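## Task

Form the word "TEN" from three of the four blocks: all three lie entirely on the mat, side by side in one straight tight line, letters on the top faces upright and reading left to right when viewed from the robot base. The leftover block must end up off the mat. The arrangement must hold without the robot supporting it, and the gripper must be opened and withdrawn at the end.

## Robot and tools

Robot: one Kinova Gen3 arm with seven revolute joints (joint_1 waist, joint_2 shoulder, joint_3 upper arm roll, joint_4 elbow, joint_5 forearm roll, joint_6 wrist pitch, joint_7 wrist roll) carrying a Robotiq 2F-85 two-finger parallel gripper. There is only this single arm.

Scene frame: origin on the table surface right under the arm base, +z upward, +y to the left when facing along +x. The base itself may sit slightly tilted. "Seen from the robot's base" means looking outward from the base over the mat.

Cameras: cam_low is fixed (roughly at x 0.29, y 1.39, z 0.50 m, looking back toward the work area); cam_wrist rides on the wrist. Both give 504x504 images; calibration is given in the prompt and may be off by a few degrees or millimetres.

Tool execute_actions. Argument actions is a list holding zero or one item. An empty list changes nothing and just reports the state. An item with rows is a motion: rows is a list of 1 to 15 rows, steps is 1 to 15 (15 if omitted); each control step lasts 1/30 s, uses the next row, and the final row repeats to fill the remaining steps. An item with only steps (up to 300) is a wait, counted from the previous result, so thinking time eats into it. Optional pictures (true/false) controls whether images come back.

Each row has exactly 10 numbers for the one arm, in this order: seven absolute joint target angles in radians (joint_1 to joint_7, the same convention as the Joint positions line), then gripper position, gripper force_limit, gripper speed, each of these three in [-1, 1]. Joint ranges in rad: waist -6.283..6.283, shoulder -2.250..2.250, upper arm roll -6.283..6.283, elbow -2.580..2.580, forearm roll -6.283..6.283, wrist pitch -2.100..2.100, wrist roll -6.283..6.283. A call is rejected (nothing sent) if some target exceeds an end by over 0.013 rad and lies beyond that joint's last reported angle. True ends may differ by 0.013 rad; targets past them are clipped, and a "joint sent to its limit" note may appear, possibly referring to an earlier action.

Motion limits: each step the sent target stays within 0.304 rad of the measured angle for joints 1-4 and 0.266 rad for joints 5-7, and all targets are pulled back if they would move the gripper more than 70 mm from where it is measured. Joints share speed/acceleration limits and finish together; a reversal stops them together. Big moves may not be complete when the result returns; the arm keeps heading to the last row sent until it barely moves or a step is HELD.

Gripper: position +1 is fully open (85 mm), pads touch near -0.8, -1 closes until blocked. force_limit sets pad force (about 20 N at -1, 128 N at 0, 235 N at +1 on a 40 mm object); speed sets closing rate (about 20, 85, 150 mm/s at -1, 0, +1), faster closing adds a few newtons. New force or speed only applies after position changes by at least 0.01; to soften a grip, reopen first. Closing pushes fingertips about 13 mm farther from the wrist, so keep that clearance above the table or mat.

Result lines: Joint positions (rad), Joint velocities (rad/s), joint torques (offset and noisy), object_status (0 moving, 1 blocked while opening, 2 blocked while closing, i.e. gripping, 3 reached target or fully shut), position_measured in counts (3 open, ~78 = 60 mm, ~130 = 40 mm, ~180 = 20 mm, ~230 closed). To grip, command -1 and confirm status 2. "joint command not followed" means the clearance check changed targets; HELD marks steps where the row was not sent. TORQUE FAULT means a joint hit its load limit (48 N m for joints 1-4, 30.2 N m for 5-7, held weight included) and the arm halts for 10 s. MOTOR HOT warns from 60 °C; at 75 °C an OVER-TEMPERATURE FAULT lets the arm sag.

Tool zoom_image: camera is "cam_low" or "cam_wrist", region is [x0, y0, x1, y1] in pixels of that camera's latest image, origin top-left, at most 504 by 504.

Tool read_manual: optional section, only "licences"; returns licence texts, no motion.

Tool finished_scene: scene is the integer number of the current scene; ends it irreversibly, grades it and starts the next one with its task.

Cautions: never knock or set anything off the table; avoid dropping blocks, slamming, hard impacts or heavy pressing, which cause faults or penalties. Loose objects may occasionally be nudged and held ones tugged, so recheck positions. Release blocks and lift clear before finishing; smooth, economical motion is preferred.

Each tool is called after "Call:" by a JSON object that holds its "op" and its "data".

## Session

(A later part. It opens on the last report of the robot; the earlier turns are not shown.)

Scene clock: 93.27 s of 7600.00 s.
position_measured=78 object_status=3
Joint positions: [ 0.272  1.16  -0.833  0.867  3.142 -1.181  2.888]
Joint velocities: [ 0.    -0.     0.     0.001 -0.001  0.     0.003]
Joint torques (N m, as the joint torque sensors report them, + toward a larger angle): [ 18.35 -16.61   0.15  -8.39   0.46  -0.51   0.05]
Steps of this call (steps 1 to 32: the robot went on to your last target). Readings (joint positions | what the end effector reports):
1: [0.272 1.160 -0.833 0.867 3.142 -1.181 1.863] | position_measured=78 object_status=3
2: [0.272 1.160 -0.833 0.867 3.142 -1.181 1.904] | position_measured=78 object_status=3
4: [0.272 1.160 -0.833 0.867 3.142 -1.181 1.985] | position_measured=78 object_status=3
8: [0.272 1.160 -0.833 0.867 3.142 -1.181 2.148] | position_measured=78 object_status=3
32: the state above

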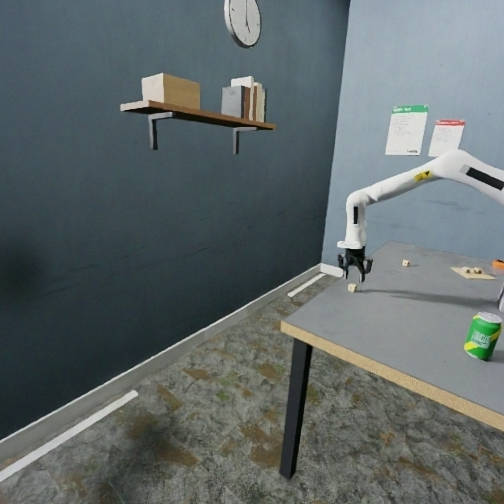

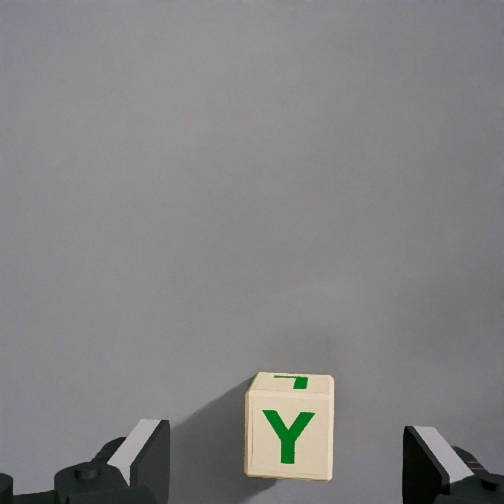

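L. Continue.

Call:
{"op": "execute_actions", "data": {"actions": [{"rows":[[0.2716,1.1604,-0.8326,0.8668,3.1416,-1.1814,6.03,0.4,-0.6,0]]}], "pictures": false}}

Call:
{"op": "execute_actions", "data": {"actions": [{"steps":26}]}}

Call:
{"op": "execute_actions", "data": {"actions": [{"steps":44}]}}

Scene clock: 96.47 s of 7600.00 s.
position_measured=78 object_status=3
Joint positions: [ 0.272  1.16  -0.833  0.867  3.142 -1.181  3.394]
Joint velocities: [ 0.001  0.     0.    -0.002  0.     0.     1.216]
Joint torques (N m, as the joint torque sensors report them, + toward a larger angle): [ 18.03 -16.79   0.7   -8.96   0.19  -0.53   0.29]
Steps of this call (steps 1 to 15: the robot went on to your last target; steps 16 to 81: nothing new was sent; steps 82 to 96: all 15 steps of this action). Readings (joint positions | what the end effector reports):
82: [0.272 1.160 -0.833 0.867 3.142 -1.181 2.890] | position_measured=78 object_status=3
83: [0.272 1.160 -0.833 0.867 3.142 -1.181 2.899] | position_measured=78 object_status=3
85: [0.272 1.160 -0.833 0.867 3.142 -1.181 2.950] | position_measured=78 object_status=3
89: [0.272 1.160 -0.833 0.867 3.142 -1.181 3.109] | position_measured=78 object_status=3
96: the state above

Scene clock: 97.33 s of 7600.00 s.
position_measured=78 object_status=3
Joint positions: [ 0.272  1.16  -0.833  0.867  3.142 -1.181  4.451]
Joint velocities: [ 0.     0.    -0.     0.001 -0.001  0.     1.216]
Joint torques (N m, as the joint torque sensors report them, + toward a larger angle): [ 18.1  -16.63   0.4   -8.67   0.64  -0.58  -0.08]
Steps of this call (steps 1 to 26: the robot went on to your last target). Readings (joint positions | what the end effector reports):
1: [0.272 1.160 -0.833 0.867 3.142 -1.181 3.434] | position_measured=78 object_status=3
2: [0.272 1.160 -0.833 0.867 3.142 -1.181 3.475] | position_measured=78 object_status=3
4: [0.272 1.160 -0.833 0.867 3.142 -1.181 3.556] | position_measured=78 object_status=3
8: [0.272 1.160 -0.833 0.867 3.142 -1.181 3.719] | position_measured=78 object_status=3
26: the state above

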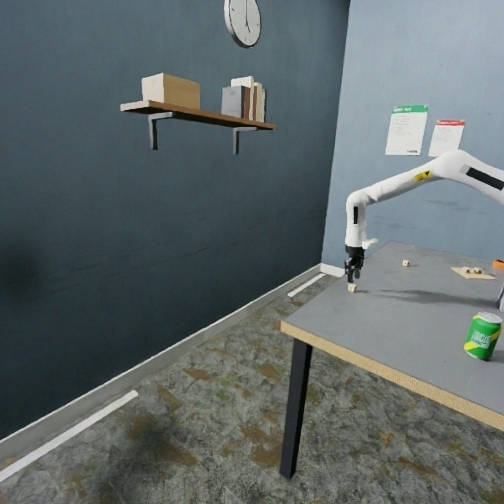

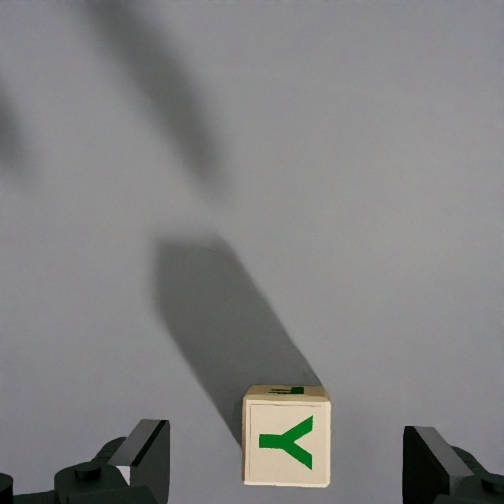

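Scene clock: 98.80 s of 7600.00 s.
position_measured=78 object_status=3
Joint positions: [ 0.272  1.16  -0.833  0.867  3.142 -1.181  6.03 ]
Joint velocities: [-0.001 -0.001  0.     0.001 -0.001  0.     0.002]
Joint torques (N m, as the joint torque sensors report them, + toward a larger angle): [ 18.3  -16.75   0.54  -8.86   0.65  -0.7    0.06]
Steps of this call (steps 1 to 44: the robot went on to your last target). Readings (joint positions | what the end effector reports):
1: [0.272 1.160 -0.833 0.867 3.142 -1.181 4.491] | position_measured=78 object_status=3
2: [0.272 1.160 -0.833 0.867 3.142 -1.181 4.532] | position_measured=78 object_status=3
4: [0.272 1.160 -0.833 0.867 3.142 -1.181 4.613] | position_measured=78 object_status=3
8: [0.272 1.160 -0.833 0.867 3.142 -1.181 4.776] | position_measured=78 object_status=3
44: the state above

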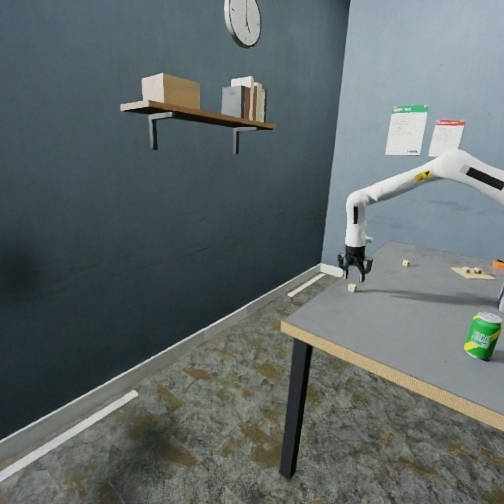

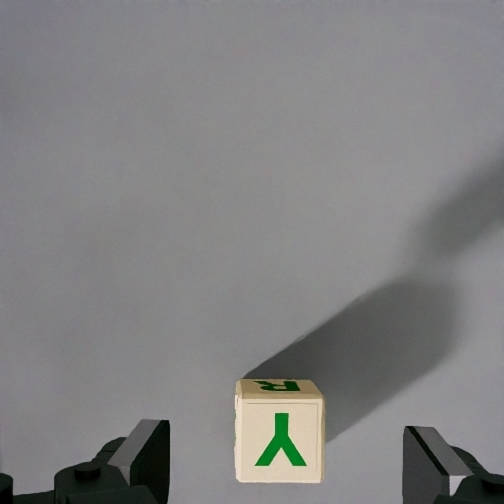

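Call:
{"op": "execute_actions", "data": {"actions": [{"rows":[[0.36,1.1,-0.85,0.85,3.1416,-1.28,6.2,0.4,-0.6,0],[0.36,1.1,-0.85,0.85,3.1416,-1.28,6.2,0.4,-0.6,0],[0.36,1.1,-0.85,0.85,3.1416,-1.28,6.2,0.4,-0.6,0],[0.36,1.1,-0.85,0.85,3.1416,-1.28,6.2,0.4,-0.6,0],[0.36,1.1,-0.85,0.85,3.1416,-1.28,6.2,0.4,-0.6,0],[0.36,1.1,-0.85,0.85,3.1416,-1.28,6.2,0.4,-0.6,0],[0.82,1.615,-0.556,0.72,3.1416,-1.33,6.27,0.4,-0.6,0]]}], "pictures": false}}

Call:
{"op": "execute_actions", "data": {"actions": [{"steps":35}], "pictures": false}}

Call:
{"op": "execute_actions", "data": {"actions": [{"rows":[[0.7753,1.6918,-0.556,0.7373,3.1416,-1.2294,6.27,0.4,-0.6,0]]}]}}

Call:
{"op": "zoom_image", "data": {"camera": "cam_wrist", "region": [200, 330, 374, 504]}}

Scene clock: 108.20 s of 7600.00 s.
position_measured=78 object_status=3
Joint positions: [ 0.454  1.192 -0.77   0.809  3.14  -1.287  6.212]
Joint velocities: [ 0.441  0.438  0.328 -0.143 -0.002 -0.063  0.089]
Joint torques (N m, as the joint torque sensors report them, + toward a larger angle): [ 18.18 -16.43   0.81  -9.09   0.84  -0.42   0.15]
Steps of this call (steps 1 to 30: the robot went on to your last target; steps 31 to 100: nothing new was sent; then 5.57 s passed at rest; steps 101 to 115: all 15 steps of this action). Readings (joint positions | what the end effector reports):
101: [0.273 1.160 -0.833 0.867 3.142 -1.182 6.032] | position_measured=78 object_status=3
102: [0.279 1.156 -0.834 0.867 3.141 -1.188 6.041] | position_measured=78 object_status=3
104: [0.307 1.137 -0.840 0.864 3.141 -1.218 6.092] | position_measured=78 object_status=3
108: [0.363 1.105 -0.847 0.846 3.141 -1.274 6.194] | position_measured=78 object_status=3
115: the state above

Scene clock: 109.37 s of 7600.00 s.
position_measured=78 object_status=3
Joint positions: [ 0.82   1.615 -0.556  0.72   3.142 -1.33   6.27 ]
Joint velocities: [ 0.003  0.003  0.     0.    -0.001 -0.    -0.   ]
Joint torques (N m, as the joint torque sensors report them, + toward a larger angle): [ 15.01 -21.01   1.12  -9.54   0.61  -0.4    0.05]
Steps of this call (steps 1 to 35: the robot went on to your last target). Readings (joint positions | what the end effector reports):
1: [0.469 1.207 -0.759 0.805 3.140 -1.290 6.215] | position_measured=78 object_status=3
2: [0.484 1.222 -0.749 0.800 3.141 -1.292 6.218] | position_measured=78 object_status=3
4: [0.515 1.252 -0.729 0.792 3.141 -1.295 6.223] | position_measured=78 object_status=3
8: [0.577 1.317 -0.693 0.776 3.141 -1.302 6.233] | position_measured=78 object_status=3
35: the state above

Scene clock: 109.87 s of 7600.00 s.
position_measured=78 object_status=3
Joint positions: [ 0.776  1.692 -0.556  0.737  3.142 -1.229  6.27 ]
Joint velocities: [-0.002  0.003  0.    -0.001  0.001  0.     0.001]
Joint torques (N m, as the joint torque sensors report them, + toward a larger angle): [ 15.26 -21.14   1.22  -9.18   0.71  -0.3   -0.17]
Steps of this call (steps 1 to 15: all 15 steps of this action). Readings (joint positions | what the end effector reports):
1: [0.819 1.616 -0.556 0.720 3.142 -1.329 6.270] | position_measured=78 object_status=3
2: [0.815 1.621 -0.556 0.720 3.142 -1.322 6.270] | position_measured=78 object_status=3
4: [0.799 1.649 -0.556 0.725 3.142 -1.286 6.270] | position_measured=78 object_status=3
8: [0.777 1.690 -0.556 0.740 3.142 -1.232 6.270] | position_measured=78 object_status=3
15: the state above

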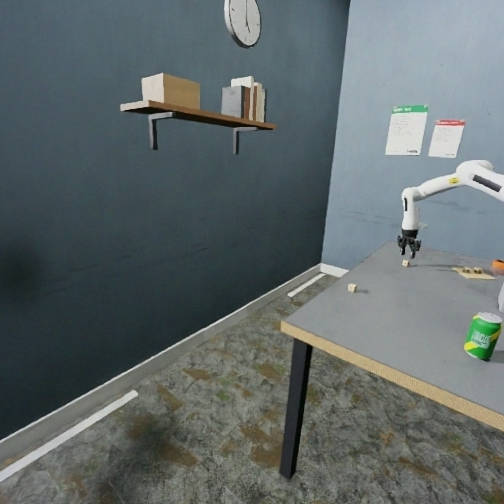

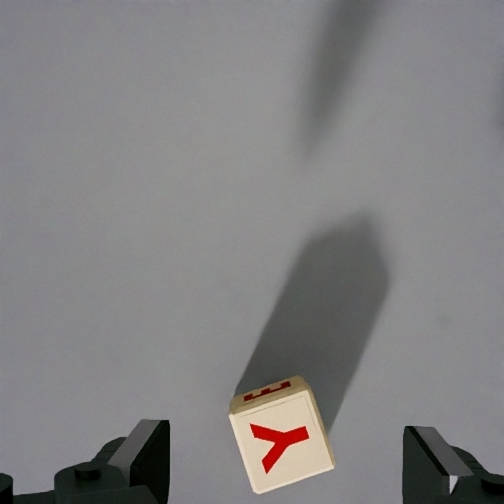

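Region (200, 330, 374, 504) of cam_wrist's 504x504 image, scaled by 2.897.

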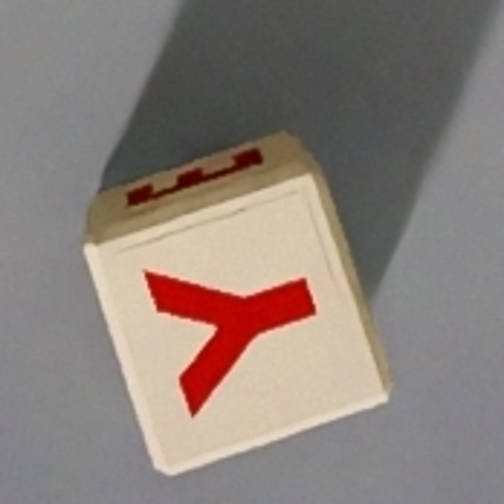

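Call:
{"op": "execute_actions", "data": {"actions": [{"rows":[[0.7753,1.6918,-0.556,0.7373,3.1416,-1.2294,0.345,0.4,-0.6,0]]}], "pictures": false}}

Call:
{"op": "execute_actions", "data": {"actions": [{"steps":140}]}}

Scene clock: 124.27 s of 7600.00 s.
position_measured=78 object_status=3
Joint positions: [ 0.775  1.692 -0.556  0.737  3.142 -1.229  5.764]
Joint velocities: [-0.001 -0.001  0.     0.001  0.002 -0.    -1.214]
Joint torques (N m, as the joint torque sensors report them, + toward a larger angle): [ 15.18 -21.12   0.89  -8.85   0.48  -0.65   0.41]
Steps of this call (steps 1 to 15: the robot went on to your last target; steps 16 to 90: nothing new was sent; then 10.90 s passed at rest; steps 91 to 105: all 15 steps of this action). Readings (joint positions | what the end effector reports):
91: [0.775 1.692 -0.556 0.737 3.142 -1.229 6.268] | position_measured=78 object_status=3
92: [0.775 1.692 -0.556 0.737 3.142 -1.229 6.259] | position_measured=78 object_status=3
94: [0.775 1.692 -0.556 0.737 3.142 -1.229 6.208] | position_measured=78 object_status=3
98: [0.775 1.692 -0.556 0.737 3.142 -1.229 6.049] | position_measured=78 object_status=3
105: the state above

Scene clock: 128.93 s of 7600.00 s.
position_measured=78 object_status=3
Joint positions: [ 0.775  1.692 -0.556  0.737  3.142 -1.229  0.345]
Joint velocities: [-0.     0.001 -0.    -0.002 -0.    -0.    -0.001]
Joint torques (N m, as the joint torque sensors report them, + toward a larger angle): [ 15.27 -21.38   1.17  -9.03   0.6   -0.29  -0.05]
Steps of this call (steps 1 to 140: the robot went on to your last target). Readings (joint positions | what the end effector reports):
1: [0.775 1.692 -0.556 0.737 3.142 -1.229 5.724] | position_measured=78 object_status=3
2: [0.775 1.692 -0.556 0.737 3.142 -1.229 5.683] | position_measured=78 object_status=3
4: [0.775 1.692 -0.556 0.737 3.142 -1.229 5.602] | position_measured=78 object_status=3
8: [0.775 1.692 -0.556 0.737 3.142 -1.229 5.439] | position_measured=78 object_status=3
140: the state above

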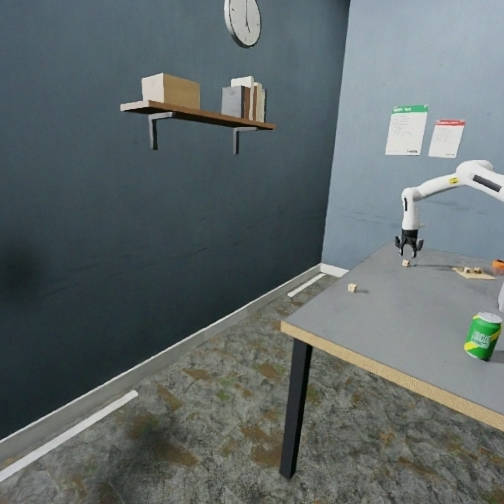

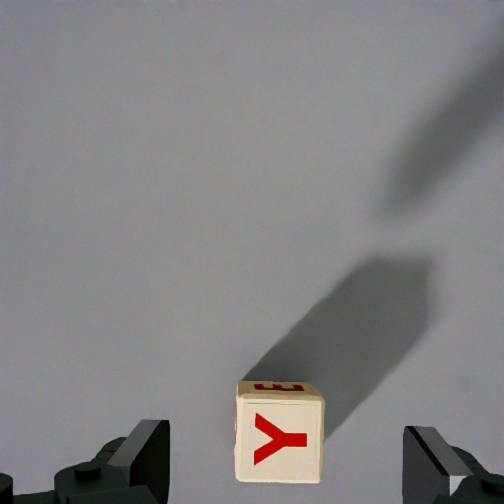

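Call:
{"op": "execute_actions", "data": {"actions": [{"rows":[[0.7488,1.7338,-0.5598,0.7373,3.1416,-1.1798,0.33,0.4,-0.6,0],[0.7488,1.7338,-0.5598,0.7373,3.1416,-1.1798,0.33,0.4,-0.6,0],[0.7488,1.7338,-0.5598,0.7373,3.1416,-1.1798,0.33,0.4,-0.6,0],[0.7488,1.7338,-0.5598,0.7373,3.1416,-1.1798,0.33,0.4,-0.6,0],[0.7488,1.7338,-0.5598,0.7373,3.1416,-1.1798,0.33,0.4,-0.6,0],[0.7488,1.7338,-0.5598,0.7373,3.1416,-1.1798,0.33,0.4,-0.6,0],[0.7488,1.7338,-0.5598,0.7373,3.1416,-1.1798,0.33,0.4,-0.6,0],[0.7488,1.7338,-0.5598,0.7373,3.1416,-1.1798,0.33,-1,-0.6,-0.3]]}], "pictures": false}}

Call:
{"op": "execute_actions", "data": {"actions": [{"steps":18}], "pictures": false}}

Call:
{"op": "execute_actions", "data": {"actions": [{"rows":[[0.79,1.67,-0.556,0.735,3.1416,-1.2,0.33,-1,-0.6,-0.3],[0.79,1.67,-0.556,0.735,3.1416,-1.2,0.33,-1,-0.6,-0.3],[0.79,1.67,-0.556,0.735,3.1416,-1.2,0.33,-1,-0.6,-0.3],[0.79,1.67,-0.556,0.735,3.1416,-1.2,0.33,-1,-0.6,-0.3],[0.79,1.67,-0.556,0.735,3.1416,-1.2,0.33,-1,-0.6,-0.3],[0.79,1.67,-0.556,0.735,3.1416,-1.2,0.33,-1,-0.6,-0.3],[0.799,1.246,-0.7245,1.4,3.1416,0.9,1.571,-1,-0.6,-0.3]]}], "pictures": false}}

Call:
{"op": "execute_actions", "data": {"actions": [{"steps":60}], "pictures": false}}

Scene clock: 143.47 s of 7600.00 s.
position_measured=109 object_status=0
Joint positions: [ 0.749  1.734 -0.56   0.737  3.142 -1.18   0.33 ]
Joint velocities: [-0.001  0.002  0.    -0.    -0.001 -0.     0.001]
Joint torques (N m, as the joint torque sensors report them, + toward a larger angle): [ 15.49 -21.07   1.15  -8.86   0.85  -0.36   0.1 ]
Steps of this call (steps 1 to 15: the robot went on to your last target; steps 16 to 90: nothing new was sent; then 11.03 s passed at rest; steps 91 to 105: all 15 steps of this action). Readings (joint positions | what the end effector reports):
91: [0.774 1.693 -0.556 0.737 3.142 -1.228 0.345] | position_measured=78 object_status=3
92: [0.771 1.698 -0.556 0.736 3.142 -1.222 0.343] | position_measured=78 object_status=3
94: [0.757 1.720 -0.558 0.735 3.142 -1.196 0.335] | position_measured=78 object_status=3
98: [0.750 1.733 -0.560 0.739 3.142 -1.180 0.330] | position_measured=78 object_status=0
105: the state above

Scene clock: 144.07 s of 7600.00 s.
position_measured=170 object_status=2
Joint positions: [ 0.749  1.733 -0.56   0.737  3.142 -1.18   0.33 ]
Joint velocities: [-0.001 -0.    -0.    -0.002  0.     0.     0.   ]
Joint torques (N m, as the joint torque sensors report them, + toward a larger angle): [ 15.42 -20.61   1.34  -9.22   0.51  -0.21   0.13]
Steps of this call (steps 1 to 15: the robot went on to your last target; steps 16 to 18: nothing new was sent). Readings (joint positions | what the end effector reports):
1: [0.749 1.734 -0.560 0.737 3.142 -1.180 0.330] | position_measured=115 object_status=0
2: [0.749 1.734 -0.560 0.737 3.142 -1.180 0.330] | position_measured=121 object_status=0
4: [0.749 1.734 -0.560 0.737 3.142 -1.180 0.330] | position_measured=132 object_status=0
8: [0.749 1.734 -0.560 0.737 3.142 -1.180 0.330] | position_measured=155 object_status=0
18: the state above
The arm was judged still, so your last target was given up. Only a new action makes it travel on or press farther. Fingers that are still opening or closing keep moving.

Scene clock: 144.57 s of 7600.00 s.
position_measured=170 object_status=2
Joint positions: [ 0.794  1.501 -0.629  0.89   3.142 -1.065  0.465]
Joint velocities: [ 0.014 -0.764 -0.289  0.781  0.002  0.688  0.684]
Joint torques (N m, as the joint torque sensors report them, + toward a larger angle): [ 15.89 -19.62   1.16  -9.36   0.46  -0.25  -0.04]
Steps of this call (steps 1 to 15: all 15 steps of this action). Readings (joint positions | what the end effector reports):
1: [0.750 1.732 -0.560 0.737 3.142 -1.180 0.330] | position_measured=170 object_status=2
2: [0.754 1.727 -0.560 0.739 3.142 -1.182 0.330] | position_measured=170 object_status=2
4: [0.771 1.701 -0.558 0.740 3.142 -1.190 0.330] | position_measured=170 object_status=2
8: [0.789 1.660 -0.557 0.740 3.143 -1.194 0.335] | position_measured=170 object_status=2
15: the state above

Scene clock: 146.57 s of 7600.00 s.
position_measured=170 object_status=2
Joint positions: [ 0.799  1.246 -0.725  1.4    3.142  0.9    1.571]
Joint velocities: [ 0.     0.001  0.    -0.    -0.     0.001 -0.001]
Joint torques (N m, as the joint torque sensors report them, + toward a larger angle): [ 16.48 -17.09   0.78 -11.02   0.28   2.69   0.09]
Steps of this call (steps 1 to 60: the robot went on to your last target). Readings (joint positions | what the end effector reports):
1: [0.795 1.476 -0.639 0.917 3.142 -1.041 0.488] | position_measured=170 object_status=2
2: [0.795 1.451 -0.648 0.946 3.142 -1.015 0.514] | position_measured=170 object_status=2
4: [0.797 1.402 -0.666 1.011 3.142 -0.957 0.571] | position_measured=170 object_status=2
8: [0.798 1.321 -0.698 1.173 3.141 -0.813 0.715] | position_measured=170 object_status=2
60: the state above

Call:
{"op": "execute_actions", "data": {"actions": [{"rows":[[0.5532,1.5348,-0.6797,2.1373,3.1416,1.394,1.571,-1,-0.6,-0.3]]}], "pictures": false}}

Call:
{"op": "execute_actions", "data": {"actions": [{"steps":45}]}}

Call:
{"op": "zoom_image", "data": {"camera": "cam_low", "region": [365, 220, 455, 310]}}

Scene clock: 150.53 s of 7600.00 s.
position_measured=170 object_status=2
Joint positions: [ 0.663  1.405 -0.7    1.62   3.142  1.097  1.571]
Joint velocities: [-0.252  0.3    0.046  0.625 -0.002  0.543  0.001]
Joint torques (N m, as the joint torque sensors report them, + toward a larger angle): [ 16.88 -17.82   0.83  -7.8    0.19   3.01  -0.01]
Steps of this call (steps 1 to 15: the robot went on to your last target; steps 16 to 90: nothing new was sent; then 0.47 s passed at rest; steps 91 to 105: all 15 steps of this action). Readings (joint positions | what the end effector reports):
91: [0.798 1.247 -0.724 1.401 3.142 0.901 1.571] | position_measured=170 object_status=2
92: [0.793 1.252 -0.723 1.404 3.142 0.907 1.571] | position_measured=170 object_status=2
94: [0.772 1.276 -0.720 1.427 3.142 0.931 1.571] | position_measured=170 object_status=2
98: [0.728 1.328 -0.712 1.491 3.142 0.984 1.571] | position_measured=170 object_status=2
105: the state above

Scene clock: 152.03 s of 7600.00 s.
position_measured=170 object_status=2
Joint positions: [ 0.553  1.535 -0.68   2.137  3.142  1.394  1.571]
Joint velocities: [ 0.    -0.001  0.    -0.001  0.001  0.     0.001]
Joint torques (N m, as the joint torque sensors report them, + toward a larger angle): [ 13.31 -13.99   0.93  -1.31   0.44   2.51   0.23]
Steps of this call (steps 1 to 45: the robot went on to your last target). Readings (joint positions | what the end effector reports):
1: [0.655 1.415 -0.698 1.641 3.142 1.115 1.571] | position_measured=170 object_status=2
2: [0.647 1.425 -0.697 1.663 3.142 1.135 1.571] | position_measured=170 object_status=2
4: [0.632 1.442 -0.694 1.710 3.142 1.174 1.571] | position_measured=170 object_status=2
8: [0.607 1.471 -0.690 1.809 3.142 1.244 1.571] | position_measured=170 object_status=2
45: the state above
The arm was judged still, so your last target was given up. Only a new action makes it travel on or press farther. Fingers that are still opening or closing keep moving.

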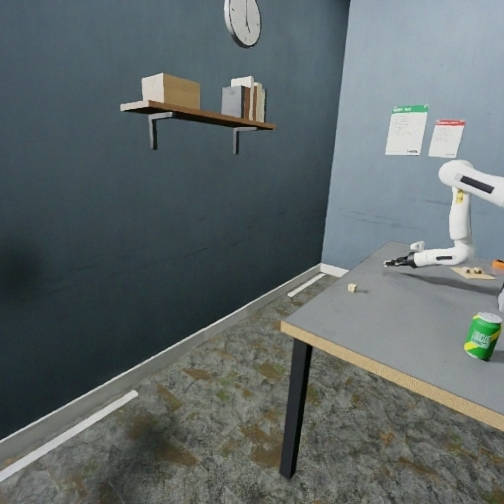

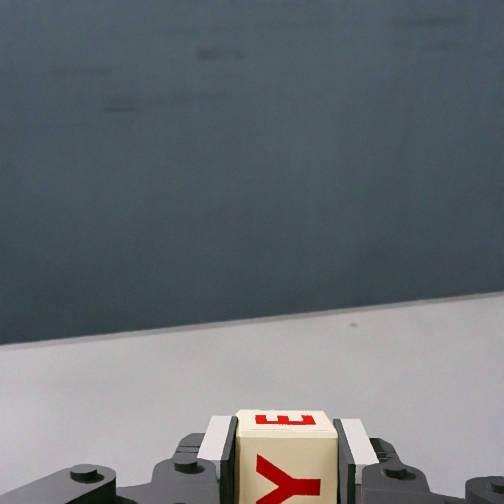

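Region (365, 220, 455, 310) of cam_low's 504x504 image, scaled by 5.600, with more detail than that image has.

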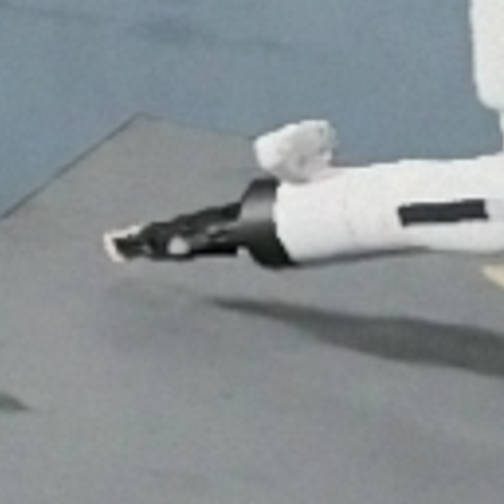

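Call:
{"op": "execute_actions", "data": {"actions": [{"rows":[[0.545,1.545,-0.6797,2.130,3.1416,1.400,1.571,-1,-0.6,-0.3],[0.545,1.545,-0.6797,2.130,3.1416,1.400,1.571,-1,-0.6,-0.3],[0.536,1.556,-0.6797,2.123,3.1416,1.407,1.571,-1,-0.6,-0.3],[0.536,1.556,-0.6797,2.123,3.1416,1.407,1.571,-1,-0.6,-0.3],[0.5275,1.5666,-0.6796,2.116,3.1416,1.413,1.571,-1,-0.6,-0.3],[0.5275,1.5666,-0.6796,2.116,3.1416,1.413,1.571,-1,-0.6,-0.3],[0.519,1.577,-0.6796,2.1085,3.1416,1.419,1.571,-1,-0.6,-0.3],[0.519,1.577,-0.6796,2.1085,3.1416,1.419,1.571,-1,-0.6,-0.3],[0.5147,1.5825,-0.6796,2.105,3.1416,1.4225,1.571,-1,-0.6,-0.3],[0.5147,1.5825,-0.6796,2.105,3.1416,1.4225,1.571,-1,-0.6,-0.3],[0.5104,1.588,-0.6795,2.101,3.1416,1.426,1.571,-1,-0.6,-0.3]]}]}}

Call:
{"op": "zoom_image", "data": {"camera": "cam_low", "region": [370, 240, 430, 300]}}

Scene clock: 158.10 s of 7600.00 s.
position_measured=170 object_status=2
Joint positions: [ 0.512  1.587 -0.68   2.102  3.142  1.426  1.571]
Joint velocities: [-0.011  0.016  0.    -0.007 -0.     0.008  0.001]
Joint torques (N m, as the joint torque sensors report them, + toward a larger angle): [ 13.2  -13.93   1.41  -1.25   0.25   2.39   0.09]
Steps of this call (steps 1 to 90: nothing new was sent; then 2.57 s passed at rest; steps 91 to 105: all 15 steps of this action). Readings (joint positions | what the end effector reports):
91: [0.552 1.536 -0.680 2.137 3.142 1.395 1.571] | position_measured=170 object_status=2
92: [0.549 1.540 -0.680 2.134 3.142 1.397 1.571] | position_measured=170 object_status=2
94: [0.541 1.549 -0.680 2.128 3.142 1.402 1.571] | position_measured=170 object_status=2
98: [0.525 1.569 -0.680 2.114 3.142 1.414 1.571] | position_measured=170 object_status=2
105: the state above

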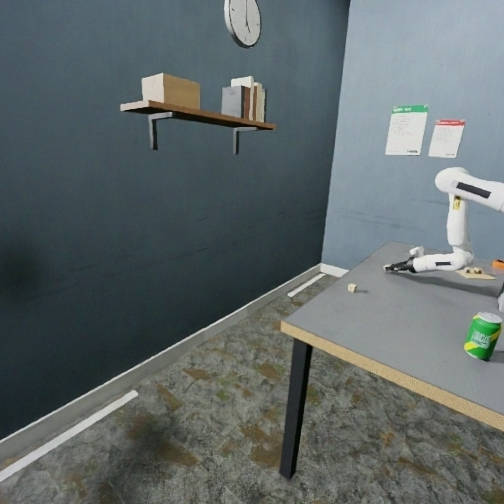

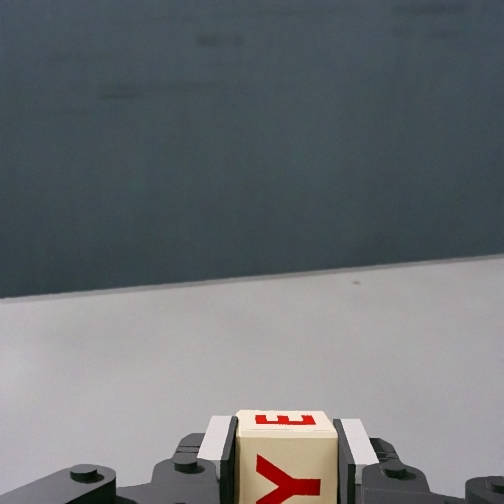

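Region (370, 240, 430, 300) of cam_low's 504x504 image, scaled by 8.400, with more detail than that image has.

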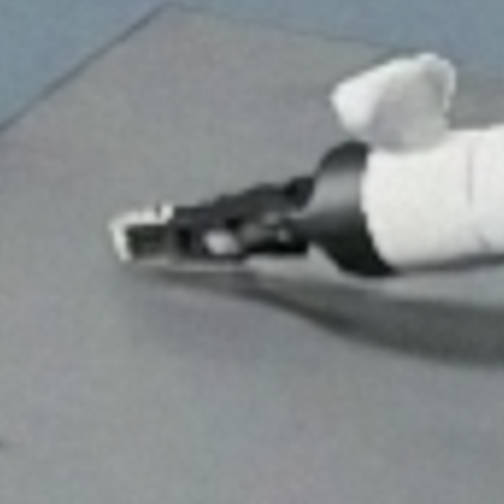

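Call:
{"op": "execute_actions", "data": {"actions": [{"rows":[[0.508,1.591,-0.6795,2.099,3.1416,1.428,1.571,-1,-0.6,-0.3],[0.508,1.591,-0.6795,2.099,3.1416,1.428,1.571,-1,-0.6,-0.3],[0.508,1.591,-0.6795,2.099,3.1416,1.428,1.571,-1,-0.6,-0.3],[0.505,1.5945,-0.6795,2.0965,3.1416,1.43,1.571,-1,-0.6,-0.3],[0.505,1.5945,-0.6795,2.0965,3.1416,1.43,1.571,-1,-0.6,-0.3],[0.505,1.5945,-0.6795,2.0965,3.1416,1.43,1.571,-1,-0.6,-0.3],[0.5018,1.5984,-0.6795,2.094,3.1416,1.432,1.571,-1,-0.6,-0.3]]}], "pictures": false}}

Scene clock: 161.93 s of 7600.00 s.
position_measured=170 object_status=2
Joint positions: [ 0.502  1.598 -0.68   2.094  3.142  1.432  1.571]
Joint velocities: [-0.002  0.001 -0.     0.001  0.     0.     0.001]
Joint torques (N m, as the joint torque sensors report them, + toward a larger angle): [ 12.85 -14.31   0.98  -0.86   0.27   2.7   -0.07]
Steps of this call (steps 1 to 15: the robot went on to your last target; steps 16 to 90: nothing new was sent; then 0.33 s passed at rest; steps 91 to 105: all 15 steps of this action). Readings (joint positions | what the end effector reports):
91: [0.510 1.589 -0.679 2.101 3.142 1.427 1.571] | position_measured=170 object_status=2
92: [0.509 1.590 -0.679 2.100 3.142 1.427 1.571] | position_measured=170 object_status=2
94: [0.508 1.591 -0.679 2.099 3.142 1.428 1.571] | position_measured=170 object_status=2
98: [0.503 1.597 -0.679 2.095 3.142 1.431 1.571] | position_measured=170 object_status=2
105: the state above

Call:
{"op": "execute_actions", "data": {"actions": [{"rows":[[0.499,1.602,-0.6795,2.0915,3.1416,1.434,1.571,-1,-0.6,-0.3],[0.499,1.602,-0.6795,2.0915,3.1416,1.434,1.571,-1,-0.6,-0.3],[0.499,1.602,-0.6795,2.0915,3.1416,1.434,1.571,-1,-0.6,-0.3],[0.496,1.6055,-0.6795,2.089,3.1416,1.436,1.571,-1,-0.6,-0.3],[0.496,1.6055,-0.6795,2.089,3.1416,1.436,1.571,-1,-0.6,-0.3],[0.496,1.6055,-0.6795,2.089,3.1416,1.436,1.571,-1,-0.6,-0.3],[0.493,1.609,-0.6795,2.0865,3.1416,1.438,1.571,-1,-0.6,-0.3]]}], "pictures": false}}

Scene clock: 165.87 s of 7600.00 s.
position_measured=170 object_status=2
Joint positions: [ 0.496  1.606 -0.679  2.087  3.142  1.441  1.571]
Joint velocities: [ 0.001  0.001  0.     0.    -0.002  0.    -0.001]
Joint torques (N m, as the joint torque sensors report them, + toward a larger angle): [ 10.82 -11.68   1.03  -1.17   0.43   0.94   0.31]
Steps of this call (steps 1 to 15: the robot went on to your last target; steps 16 to 90: nothing new was sent; then 0.43 s passed at rest; steps 91 to 105: all 15 steps of this action). Readings (joint positions | what the end effector reports):
91: [0.501 1.599 -0.679 2.094 3.142 1.433 1.571] | position_measured=170 object_status=2
92: [0.500 1.601 -0.679 2.092 3.142 1.433 1.571] | position_measured=170 object_status=2
94: [0.499 1.602 -0.680 2.091 3.142 1.435 1.571] | position_measured=170 object_status=2
98: [0.496 1.605 -0.679 2.088 3.142 1.440 1.571] | position_measured=170 object_status=2
105: the state above

Call:
{"op": "execute_actions", "data": {"actions": [{"rows":[[0.499,1.602,-0.6795,2.0915,3.1416,1.435,1.571,-1,-0.6,-0.3],[0.499,1.602,-0.6795,2.0915,3.1416,1.435,1.571,-1,-0.6,-0.3],[0.499,1.602,-0.6795,2.0915,3.1416,1.435,1.571,-1,-0.6,-0.3],[0.499,1.602,-0.6795,2.0915,3.1416,1.435,1.571,0.4,-0.6,-0.5]]}], "pictures": false}}

Call:
{"op": "execute_actions", "data": {"actions": [{"rows":[[0.5532,1.5348,-0.6797,2.1373,3.1416,1.394,1.571,0.4,-0.6,-0.5]],"steps":10}]}}

Call:
{"op": "execute_actions", "data": {"actions": [{"rows":[[0.6416,1.4266,-0.6877,1.0213,3.1416,0.5,1.571,0.4,-0.6,-0.5]]}], "pictures": false}}

Call:
{"op": "execute_actions", "data": {"actions": [{"steps":18}], "pictures": false}}

Call:
{"op": "execute_actions", "data": {"actions": [{"rows":[[0.6416,1.4266,-0.6877,1.0213,3.1416,-1.0835,1.571,0.4,-0.6,-0.5]]}], "pictures": false}}

Call:
{"op": "execute_actions", "data": {"actions": [{"steps":45}]}}

Scene clock: 182.37 s of 7600.00 s.
position_measured=126 object_status=0
Joint positions: [ 0.499  1.602 -0.68   2.091  3.142  1.435  1.571]
Joint velocities: [-0.001  0.001 -0.     0.001  0.001  0.    -0.001]
Joint torques (N m, as the joint torque sensors report them, + toward a larger angle): [ 12.92 -13.69   1.23  -0.51   0.35   2.58   0.06]
Steps of this call (steps 1 to 15: the robot went on to your last target; steps 16 to 140: nothing new was sent; then 11.33 s passed at rest; steps 141 to 155: all 15 steps of this action). Readings (joint positions | what the end effector reports):
141: [0.497 1.604 -0.679 2.088 3.142 1.440 1.571] | position_measured=170 object_status=2
142: [0.499 1.602 -0.679 2.090 3.142 1.438 1.571] | position_measured=170 object_status=2
144: [0.499 1.601 -0.679 2.091 3.142 1.436 1.571] | position_measured=170 object_status=0
148: [0.499 1.602 -0.679 2.091 3.142 1.435 1.571] | position_measured=158 object_status=0
155: the state above

Scene clock: 182.70 s of 7600.00 s.
position_measured=81 object_status=0
Joint positions: [ 0.551  1.537 -0.68   2.137  3.142  1.394  1.571]
Joint velocities: [ 0.019 -0.02  -0.     0.011 -0.002 -0.004 -0.002]
Joint torques (N m, as the joint torque sensors report them, + toward a larger angle): [ 12.86 -14.36   1.1   -1.41   0.18   2.66  -0.02]
Steps of this call (steps 1 to 10: all 10 steps of this action). Readings (joint positions | what the end effector reports):
1: [0.500 1.601 -0.680 2.092 3.142 1.434 1.571] | position_measured=121 object_status=0
2: [0.506 1.594 -0.680 2.096 3.142 1.430 1.571] | position_measured=117 object_status=0
4: [0.529 1.565 -0.680 2.115 3.142 1.414 1.571] | position_measured=107 object_status=0
8: [0.550 1.539 -0.680 2.135 3.142 1.396 1.571] | position_measured=89 object_status=0
10: the state above

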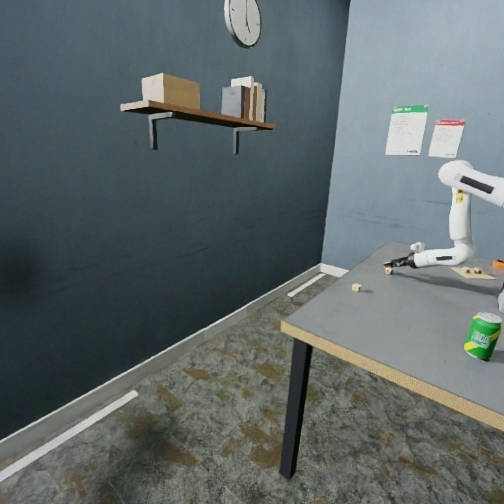

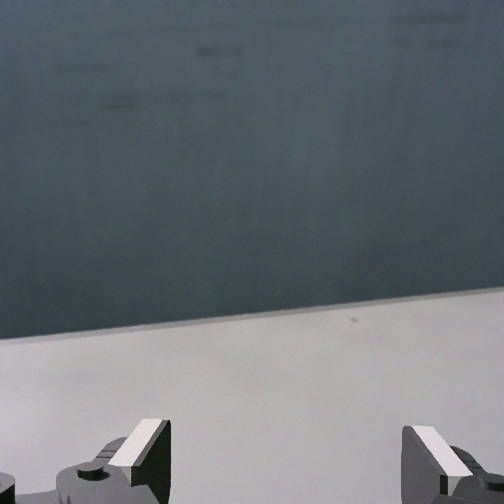

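Scene clock: 183.20 s of 7600.00 s.
position_measured=78 object_status=3
Joint positions: [ 0.619  1.455 -0.686  1.785  3.142  1.084  1.571]
Joint velocities: [ 0.085 -0.104 -0.008 -0.951  0.    -0.832 -0.001]
Joint torques (N m, as the joint torque sensors report them, + toward a larger angle): [ 14.81 -16.53   0.49  -5.32   0.28   2.71   0.06]
Steps of this call (steps 1 to 15: all 15 steps of this action). Readings (joint positions | what the end effector reports):
1: [0.552 1.536 -0.680 2.136 3.142 1.393 1.571] | position_measured=80 object_status=0
2: [0.554 1.534 -0.680 2.131 3.142 1.388 1.571] | position_measured=79 object_status=0
4: [0.563 1.523 -0.681 2.105 3.142 1.364 1.571] | position_measured=78 object_status=0
8: [0.590 1.490 -0.683 1.998 3.142 1.271 1.571] | position_measured=78 object_status=0
15: the state above

Scene clock: 183.80 s of 7600.00 s.
position_measured=78 object_status=3
Joint positions: [ 0.639  1.43  -0.688  1.194  3.142  0.599  1.571]
Joint velocities: [ 0.011 -0.013 -0.001 -0.91   0.    -0.525 -0.   ]
Joint torques (N m, as the joint torque sensors report them, + toward a larger angle): [ 18.4  -19.65   1.04 -10.25   0.29   2.77   0.08]
Steps of this call (steps 1 to 18: the robot went on to your last target). Readings (joint positions | what the end effector reports):
1: [0.621 1.452 -0.686 1.753 3.142 1.056 1.571] | position_measured=78 object_status=3
2: [0.624 1.449 -0.686 1.721 3.142 1.028 1.571] | position_measured=78 object_status=3
4: [0.628 1.444 -0.687 1.656 3.142 0.971 1.571] | position_measured=78 object_status=3
8: [0.633 1.437 -0.687 1.523 3.142 0.854 1.571] | position_measured=78 object_status=3
18: the state above

Scene clock: 184.30 s of 7600.00 s.
position_measured=78 object_status=3
Joint positions: [ 0.642  1.426 -0.688  1.026  3.142  0.042  1.571]
Joint velocities: [-0.003  0.004 -0.    -0.032  0.    -1.219 -0.001]
Joint torques (N m, as the joint torque sensors report them, + toward a larger angle): [ 18.72 -19.95   0.83 -11.24   0.34   2.47  -0.03]
Steps of this call (steps 1 to 15: all 15 steps of this action). Readings (joint positions | what the end effector reports):
1: [0.639 1.429 -0.688 1.164 3.142 0.581 1.571] | position_measured=78 object_status=3
2: [0.640 1.428 -0.688 1.134 3.142 0.558 1.571] | position_measured=78 object_status=3
4: [0.642 1.426 -0.688 1.089 3.142 0.489 1.571] | position_measured=78 object_status=3
8: [0.643 1.425 -0.688 1.047 3.142 0.327 1.571] | position_measured=78 object_status=3
15: the state above

Scene clock: 185.80 s of 7600.00 s.
position_measured=78 object_status=3
Joint positions: [ 0.642  1.427 -0.688  1.021  3.142 -1.083  1.571]
Joint velocities: [ 0.001  0.001 -0.    -0.001  0.002 -0.    -0.   ]
Joint torques (N m, as the joint torque sensors report them, + toward a larger angle): [ 16.89 -18.29   1.02  -8.3    0.34  -0.47   0.08]
Steps of this call (steps 1 to 45: the robot went on to your last target). Readings (joint positions | what the end effector reports):
1: [0.642 1.426 -0.688 1.025 3.142 0.002 1.571] | position_measured=78 object_status=3
2: [0.642 1.426 -0.688 1.024 3.142 -0.039 1.571] | position_measured=78 object_status=3
4: [0.642 1.426 -0.688 1.023 3.142 -0.120 1.571] | position_measured=78 object_status=3
8: [0.642 1.427 -0.688 1.022 3.142 -0.283 1.571] | position_measured=78 object_status=3
45: the state above
The arm was judged still, so your last target was given up. Only a new action makes it travel on or press farther. Fingers that are still opening or closing keep moving.

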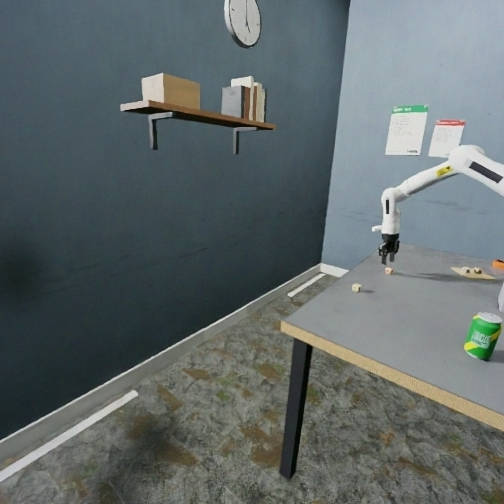

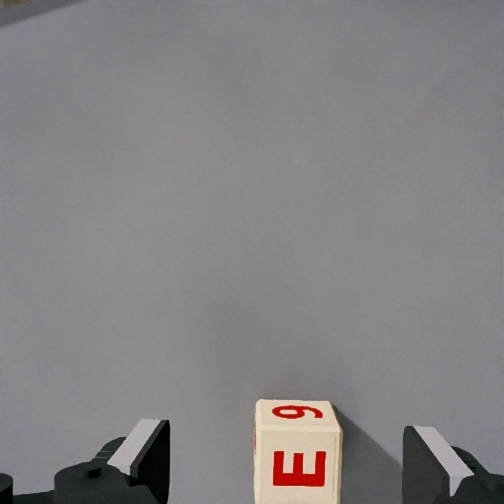

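Call:
{"op": "execute_actions", "data": {"actions": [{"rows":[[0.6303,1.4472,-0.6836,1.0969,3.1416,-0.9849,1.55,0.4,-0.6,-0.5],[0.6303,1.4472,-0.6836,1.0969,3.1416,-0.9849,1.55,0.4,-0.6,-0.5],[0.6303,1.4472,-0.6836,1.0969,3.1416,-0.9849,1.55,0.4,-0.6,-0.5],[0.6303,1.4472,-0.6836,1.0969,3.1416,-0.9849,1.55,0.4,-0.6,-0.5],[0.6303,1.4472,-0.6836,1.0969,3.1416,-0.9849,1.55,0.4,-0.6,-0.5],[0.6303,1.4472,-0.6836,1.0969,3.1416,-0.9849,1.55,0.4,-0.6,-0.5],[0.6303,1.4472,-0.6836,1.0969,3.1416,-0.9849,1.55,0.4,-0.6,-0.5],[0.6303,1.4472,-0.6836,1.0969,3.1416,-0.9849,1.55,-1,-0.6,-0.3]]}], "pictures": false}}

Call:
{"op": "execute_actions", "data": {"actions": [{"steps":18}], "pictures": false}}

Call:
{"op": "execute_actions", "data": {"actions": [{"rows":[[0.71,1.36,-0.69,1.07,3.1416,-1.12,1.4,-1,-0.6,-0.3]],"steps":9}], "pictures": false}}

Call:
{"op": "execute_actions", "data": {"actions": [{"rows":[[1.26,1.56,-0.28,1.31,3.1416,-0.97,0.107,-1,-0.6,-0.3]]}], "pictures": false}}

Call:
{"op": "execute_actions", "data": {"actions": [{"steps":32}], "pictures": false}}

Call:
{"op": "execute_actions", "data": {"actions": [{"rows":[[1.2344,1.6582,-0.2794,1.3303,3.1416,-0.8561,0.107,-1,-0.6,-0.3]]}]}}

Scene clock: 195.53 s of 7600.00 s.
position_measured=109 object_status=0
Joint positions: [ 0.63   1.447 -0.684  1.097  3.142 -0.985  1.55 ]
Joint velocities: [ 0.    -0.003  0.     0.002  0.     0.     0.   ]
Joint torques (N m, as the joint torque sensors report them, + toward a larger angle): [ 16.54 -18.17   0.86  -7.56   0.44  -0.49  -0.07]
Steps of this call (steps 1 to 90: nothing new was sent; then 6.23 s passed at rest; steps 91 to 105: all 15 steps of this action). Readings (joint positions | what the end effector reports):
91: [0.641 1.427 -0.688 1.022 3.142 -1.082 1.571] | position_measured=78 object_status=3
92: [0.641 1.428 -0.687 1.027 3.142 -1.075 1.569] | position_measured=78 object_status=3
94: [0.637 1.434 -0.686 1.053 3.141 -1.040 1.562] | position_measured=78 object_status=3
98: [0.630 1.447 -0.683 1.096 3.142 -0.988 1.550] | position_measured=78 object_status=0
105: the state above

Scene clock: 196.13 s of 7600.00 s.
position_measured=170 object_status=2
Joint positions: [ 0.63   1.447 -0.684  1.097  3.142 -0.985  1.55 ]
Joint velocities: [-0.     0.001 -0.     0.001 -0.001 -0.    -0.   ]
Joint torques (N m, as the joint torque sensors report them, + toward a larger angle): [ 15.83 -17.75   1.1   -7.33   0.71  -0.48   0.07]
Steps of this call (steps 1 to 15: the robot went on to your last target; steps 16 to 18: nothing new was sent). Readings (joint positions | what the end effector reports):
1: [0.630 1.447 -0.684 1.097 3.142 -0.985 1.550] | position_measured=115 object_status=0
2: [0.630 1.447 -0.684 1.097 3.142 -0.985 1.550] | position_measured=121 object_status=0
4: [0.630 1.447 -0.684 1.097 3.142 -0.985 1.550] | position_measured=132 object_status=0
8: [0.630 1.447 -0.684 1.097 3.142 -0.985 1.550] | position_measured=155 object_status=0
18: the state above
The arm was judged still, so your last target was given up. Only a new action makes it travel on or press farther. Fingers that are still opening or closing keep moving.

Scene clock: 196.43 s of 7600.00 s.
position_measured=170 object_status=2
Joint positions: [ 0.707  1.362 -0.689  1.068  3.142 -1.118  1.402]
Joint velocities: [ 0.015 -0.017 -0.007  0.006 -0.004 -0.051 -0.05 ]
Joint torques (N m, as the joint torque sensors report them, + toward a larger angle): [ 12.98 -13.64   1.14  -6.64   0.35  -0.62  -0.03]
Steps of this call (steps 1 to 9: all 9 steps of this action). Readings (joint positions | what the end effector reports):
1: [0.632 1.446 -0.684 1.097 3.142 -0.986 1.549] | position_measured=170 object_status=2
2: [0.637 1.440 -0.684 1.097 3.141 -0.994 1.540] | position_measured=170 object_status=2
4: [0.663 1.412 -0.687 1.090 3.141 -1.036 1.495] | position_measured=170 object_status=2
8: [0.706 1.364 -0.689 1.068 3.142 -1.115 1.405] | position_measured=170 object_status=2
9: the state above

Scene clock: 196.93 s of 7600.00 s.
position_measured=170 object_status=2
Joint positions: [ 0.935  1.471 -0.484  1.201  3.141 -1.036  1.206]
Joint velocities: [ 0.593  0.191  0.439  0.232  0.001  0.143 -0.511]
Joint torques (N m, as the joint torque sensors report them, + toward a larger angle): [ 13.41 -18.63   2.03  -8.16   0.74  -0.13  -0.26]
Steps of this call (steps 1 to 15: all 15 steps of this action). Readings (joint positions | what the end effector reports):
1: [0.709 1.363 -0.689 1.069 3.141 -1.118 1.400] | position_measured=170 object_status=2
2: [0.715 1.366 -0.687 1.074 3.140 -1.115 1.395] | position_measured=170 object_status=2
4: [0.743 1.383 -0.666 1.094 3.139 -1.101 1.372] | position_measured=170 object_status=2
8: [0.810 1.420 -0.597 1.140 3.141 -1.074 1.314] | position_measured=170 object_status=2
15: the state above

Scene clock: 198.00 s of 7600.00 s.
position_measured=170 object_status=2
Joint positions: [ 1.26   1.56  -0.28   1.31   3.142 -0.97   0.114]
Joint velocities: [ 0.004  0.002  0.002  0.002  0.001  0.001 -0.293]
Joint torques (N m, as the joint torque sensors report them, + toward a larger angle): [  7.54 -20.58   1.37  -8.28   0.93  -0.16   0.03]
Steps of this call (steps 1 to 32: the robot went on to your last target). Readings (joint positions | what the end effector reports):
1: [0.955 1.477 -0.470 1.209 3.141 -1.031 1.188] | position_measured=170 object_status=2
2: [0.976 1.483 -0.456 1.216 3.141 -1.027 1.171] | position_measured=170 object_status=2
4: [1.019 1.495 -0.429 1.230 3.141 -1.018 1.132] | position_measured=170 object_status=2
8: [1.106 1.518 -0.375 1.258 3.141 -1.001 1.031] | position_measured=170 object_status=2
32: the state above

Scene clock: 198.50 s of 7600.00 s.
position_measured=170 object_status=2
Joint positions: [ 1.235  1.658 -0.279  1.33   3.142 -0.856  0.107]
Joint velocities: [-0.002  0.007  0.     0.    -0.001  0.    -0.001]
Joint torques (N m, as the joint torque sensors report them, + toward a larger angle): [  7.51 -21.13   1.75  -7.52   0.74  -0.1    0.15]
Steps of this call (steps 1 to 15: all 15 steps of this action). Readings (joint positions | what the end effector reports):
1: [1.259 1.561 -0.280 1.310 3.142 -0.969 0.109] | position_measured=170 object_status=2
2: [1.257 1.567 -0.280 1.310 3.142 -0.963 0.108] | position_measured=170 object_status=2
4: [1.249 1.596 -0.280 1.315 3.142 -0.932 0.107] | position_measured=170 object_status=2
8: [1.236 1.653 -0.279 1.331 3.142 -0.862 0.107] | position_measured=170 object_status=2
15: the state above

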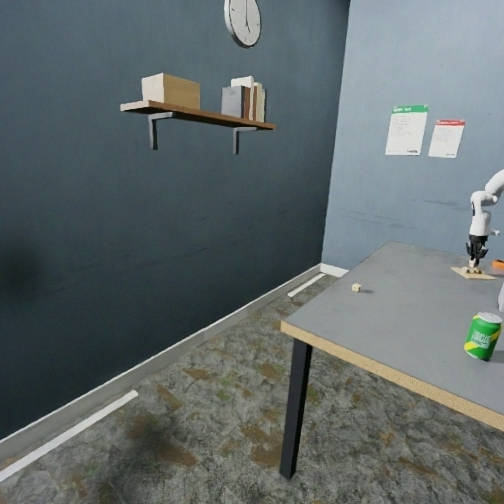

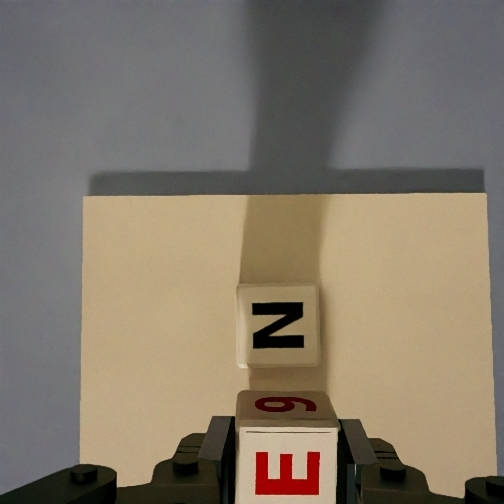

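Call:
{"op": "execute_actions", "data": {"actions": [{"rows":[[1.23,1.672,-0.281,1.326,3.1416,-0.846,0.105,-1,-0.6,-0.3],[1.23,1.672,-0.281,1.326,3.1416,-0.846,0.105,-1,-0.6,-0.3],[1.225,1.687,-0.282,1.326,3.1416,-0.830,0.105,-1,-0.6,-0.3],[1.225,1.687,-0.282,1.326,3.1416,-0.830,0.105,-1,-0.6,-0.3],[1.22,1.70,-0.2825,1.326,3.1416,-0.816,0.105,-1,-0.6,-0.3],[1.22,1.70,-0.2825,1.326,3.1416,-0.816,0.105,-1,-0.6,-0.3],[1.218,1.707,-0.2827,1.3265,3.1416,-0.809,0.105,-1,-0.6,-0.3],[1.218,1.707,-0.2827,1.3265,3.1416,-0.809,0.105,-1,-0.6,-0.3],[1.218,1.707,-0.2827,1.3265,3.1416,-0.809,0.105,-1,-0.6,-0.3],[1.2163,1.7136,-0.2827,1.3265,3.1416,-0.8017,0.105,-1,-0.6,-0.3]]}]}}

Scene clock: 204.20 s of 7600.00 s.
position_measured=170 object_status=2
Joint positions: [ 1.217  1.713 -0.283  1.327  3.142 -0.802  0.105]
Joint velocities: [-0.002  0.009 -0.    -0.002 -0.     0.005  0.001]
Joint torques (N m, as the joint torque sensors report them, + toward a larger angle): [  7.2  -21.07   1.77  -7.45   0.64  -0.44   0.2 ]
Steps of this call (steps 1 to 15: the robot went on to your last target; steps 16 to 90: nothing new was sent; then 2.20 s passed at rest; steps 91 to 105: all 15 steps of this action). Readings (joint positions | what the end effector reports):
91: [1.234 1.660 -0.279 1.330 3.142 -0.856 0.107] | position_measured=170 object_status=2
92: [1.232 1.664 -0.280 1.328 3.142 -0.852 0.106] | position_measured=170 object_status=2
94: [1.228 1.676 -0.281 1.326 3.142 -0.842 0.105] | position_measured=170 object_status=2
98: [1.220 1.700 -0.283 1.326 3.142 -0.816 0.105] | position_measured=170 object_status=2
105: the state above

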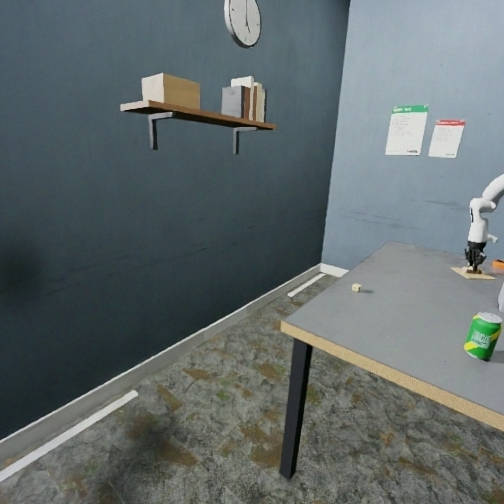

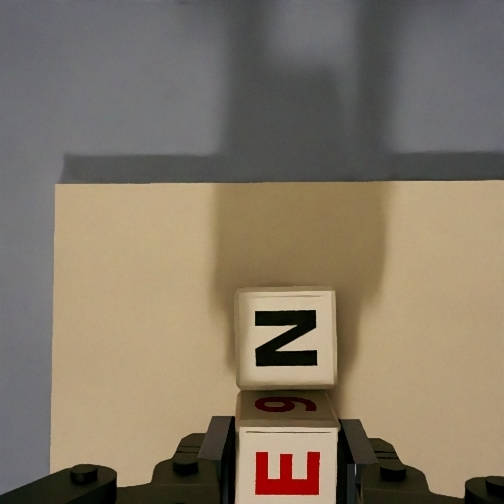

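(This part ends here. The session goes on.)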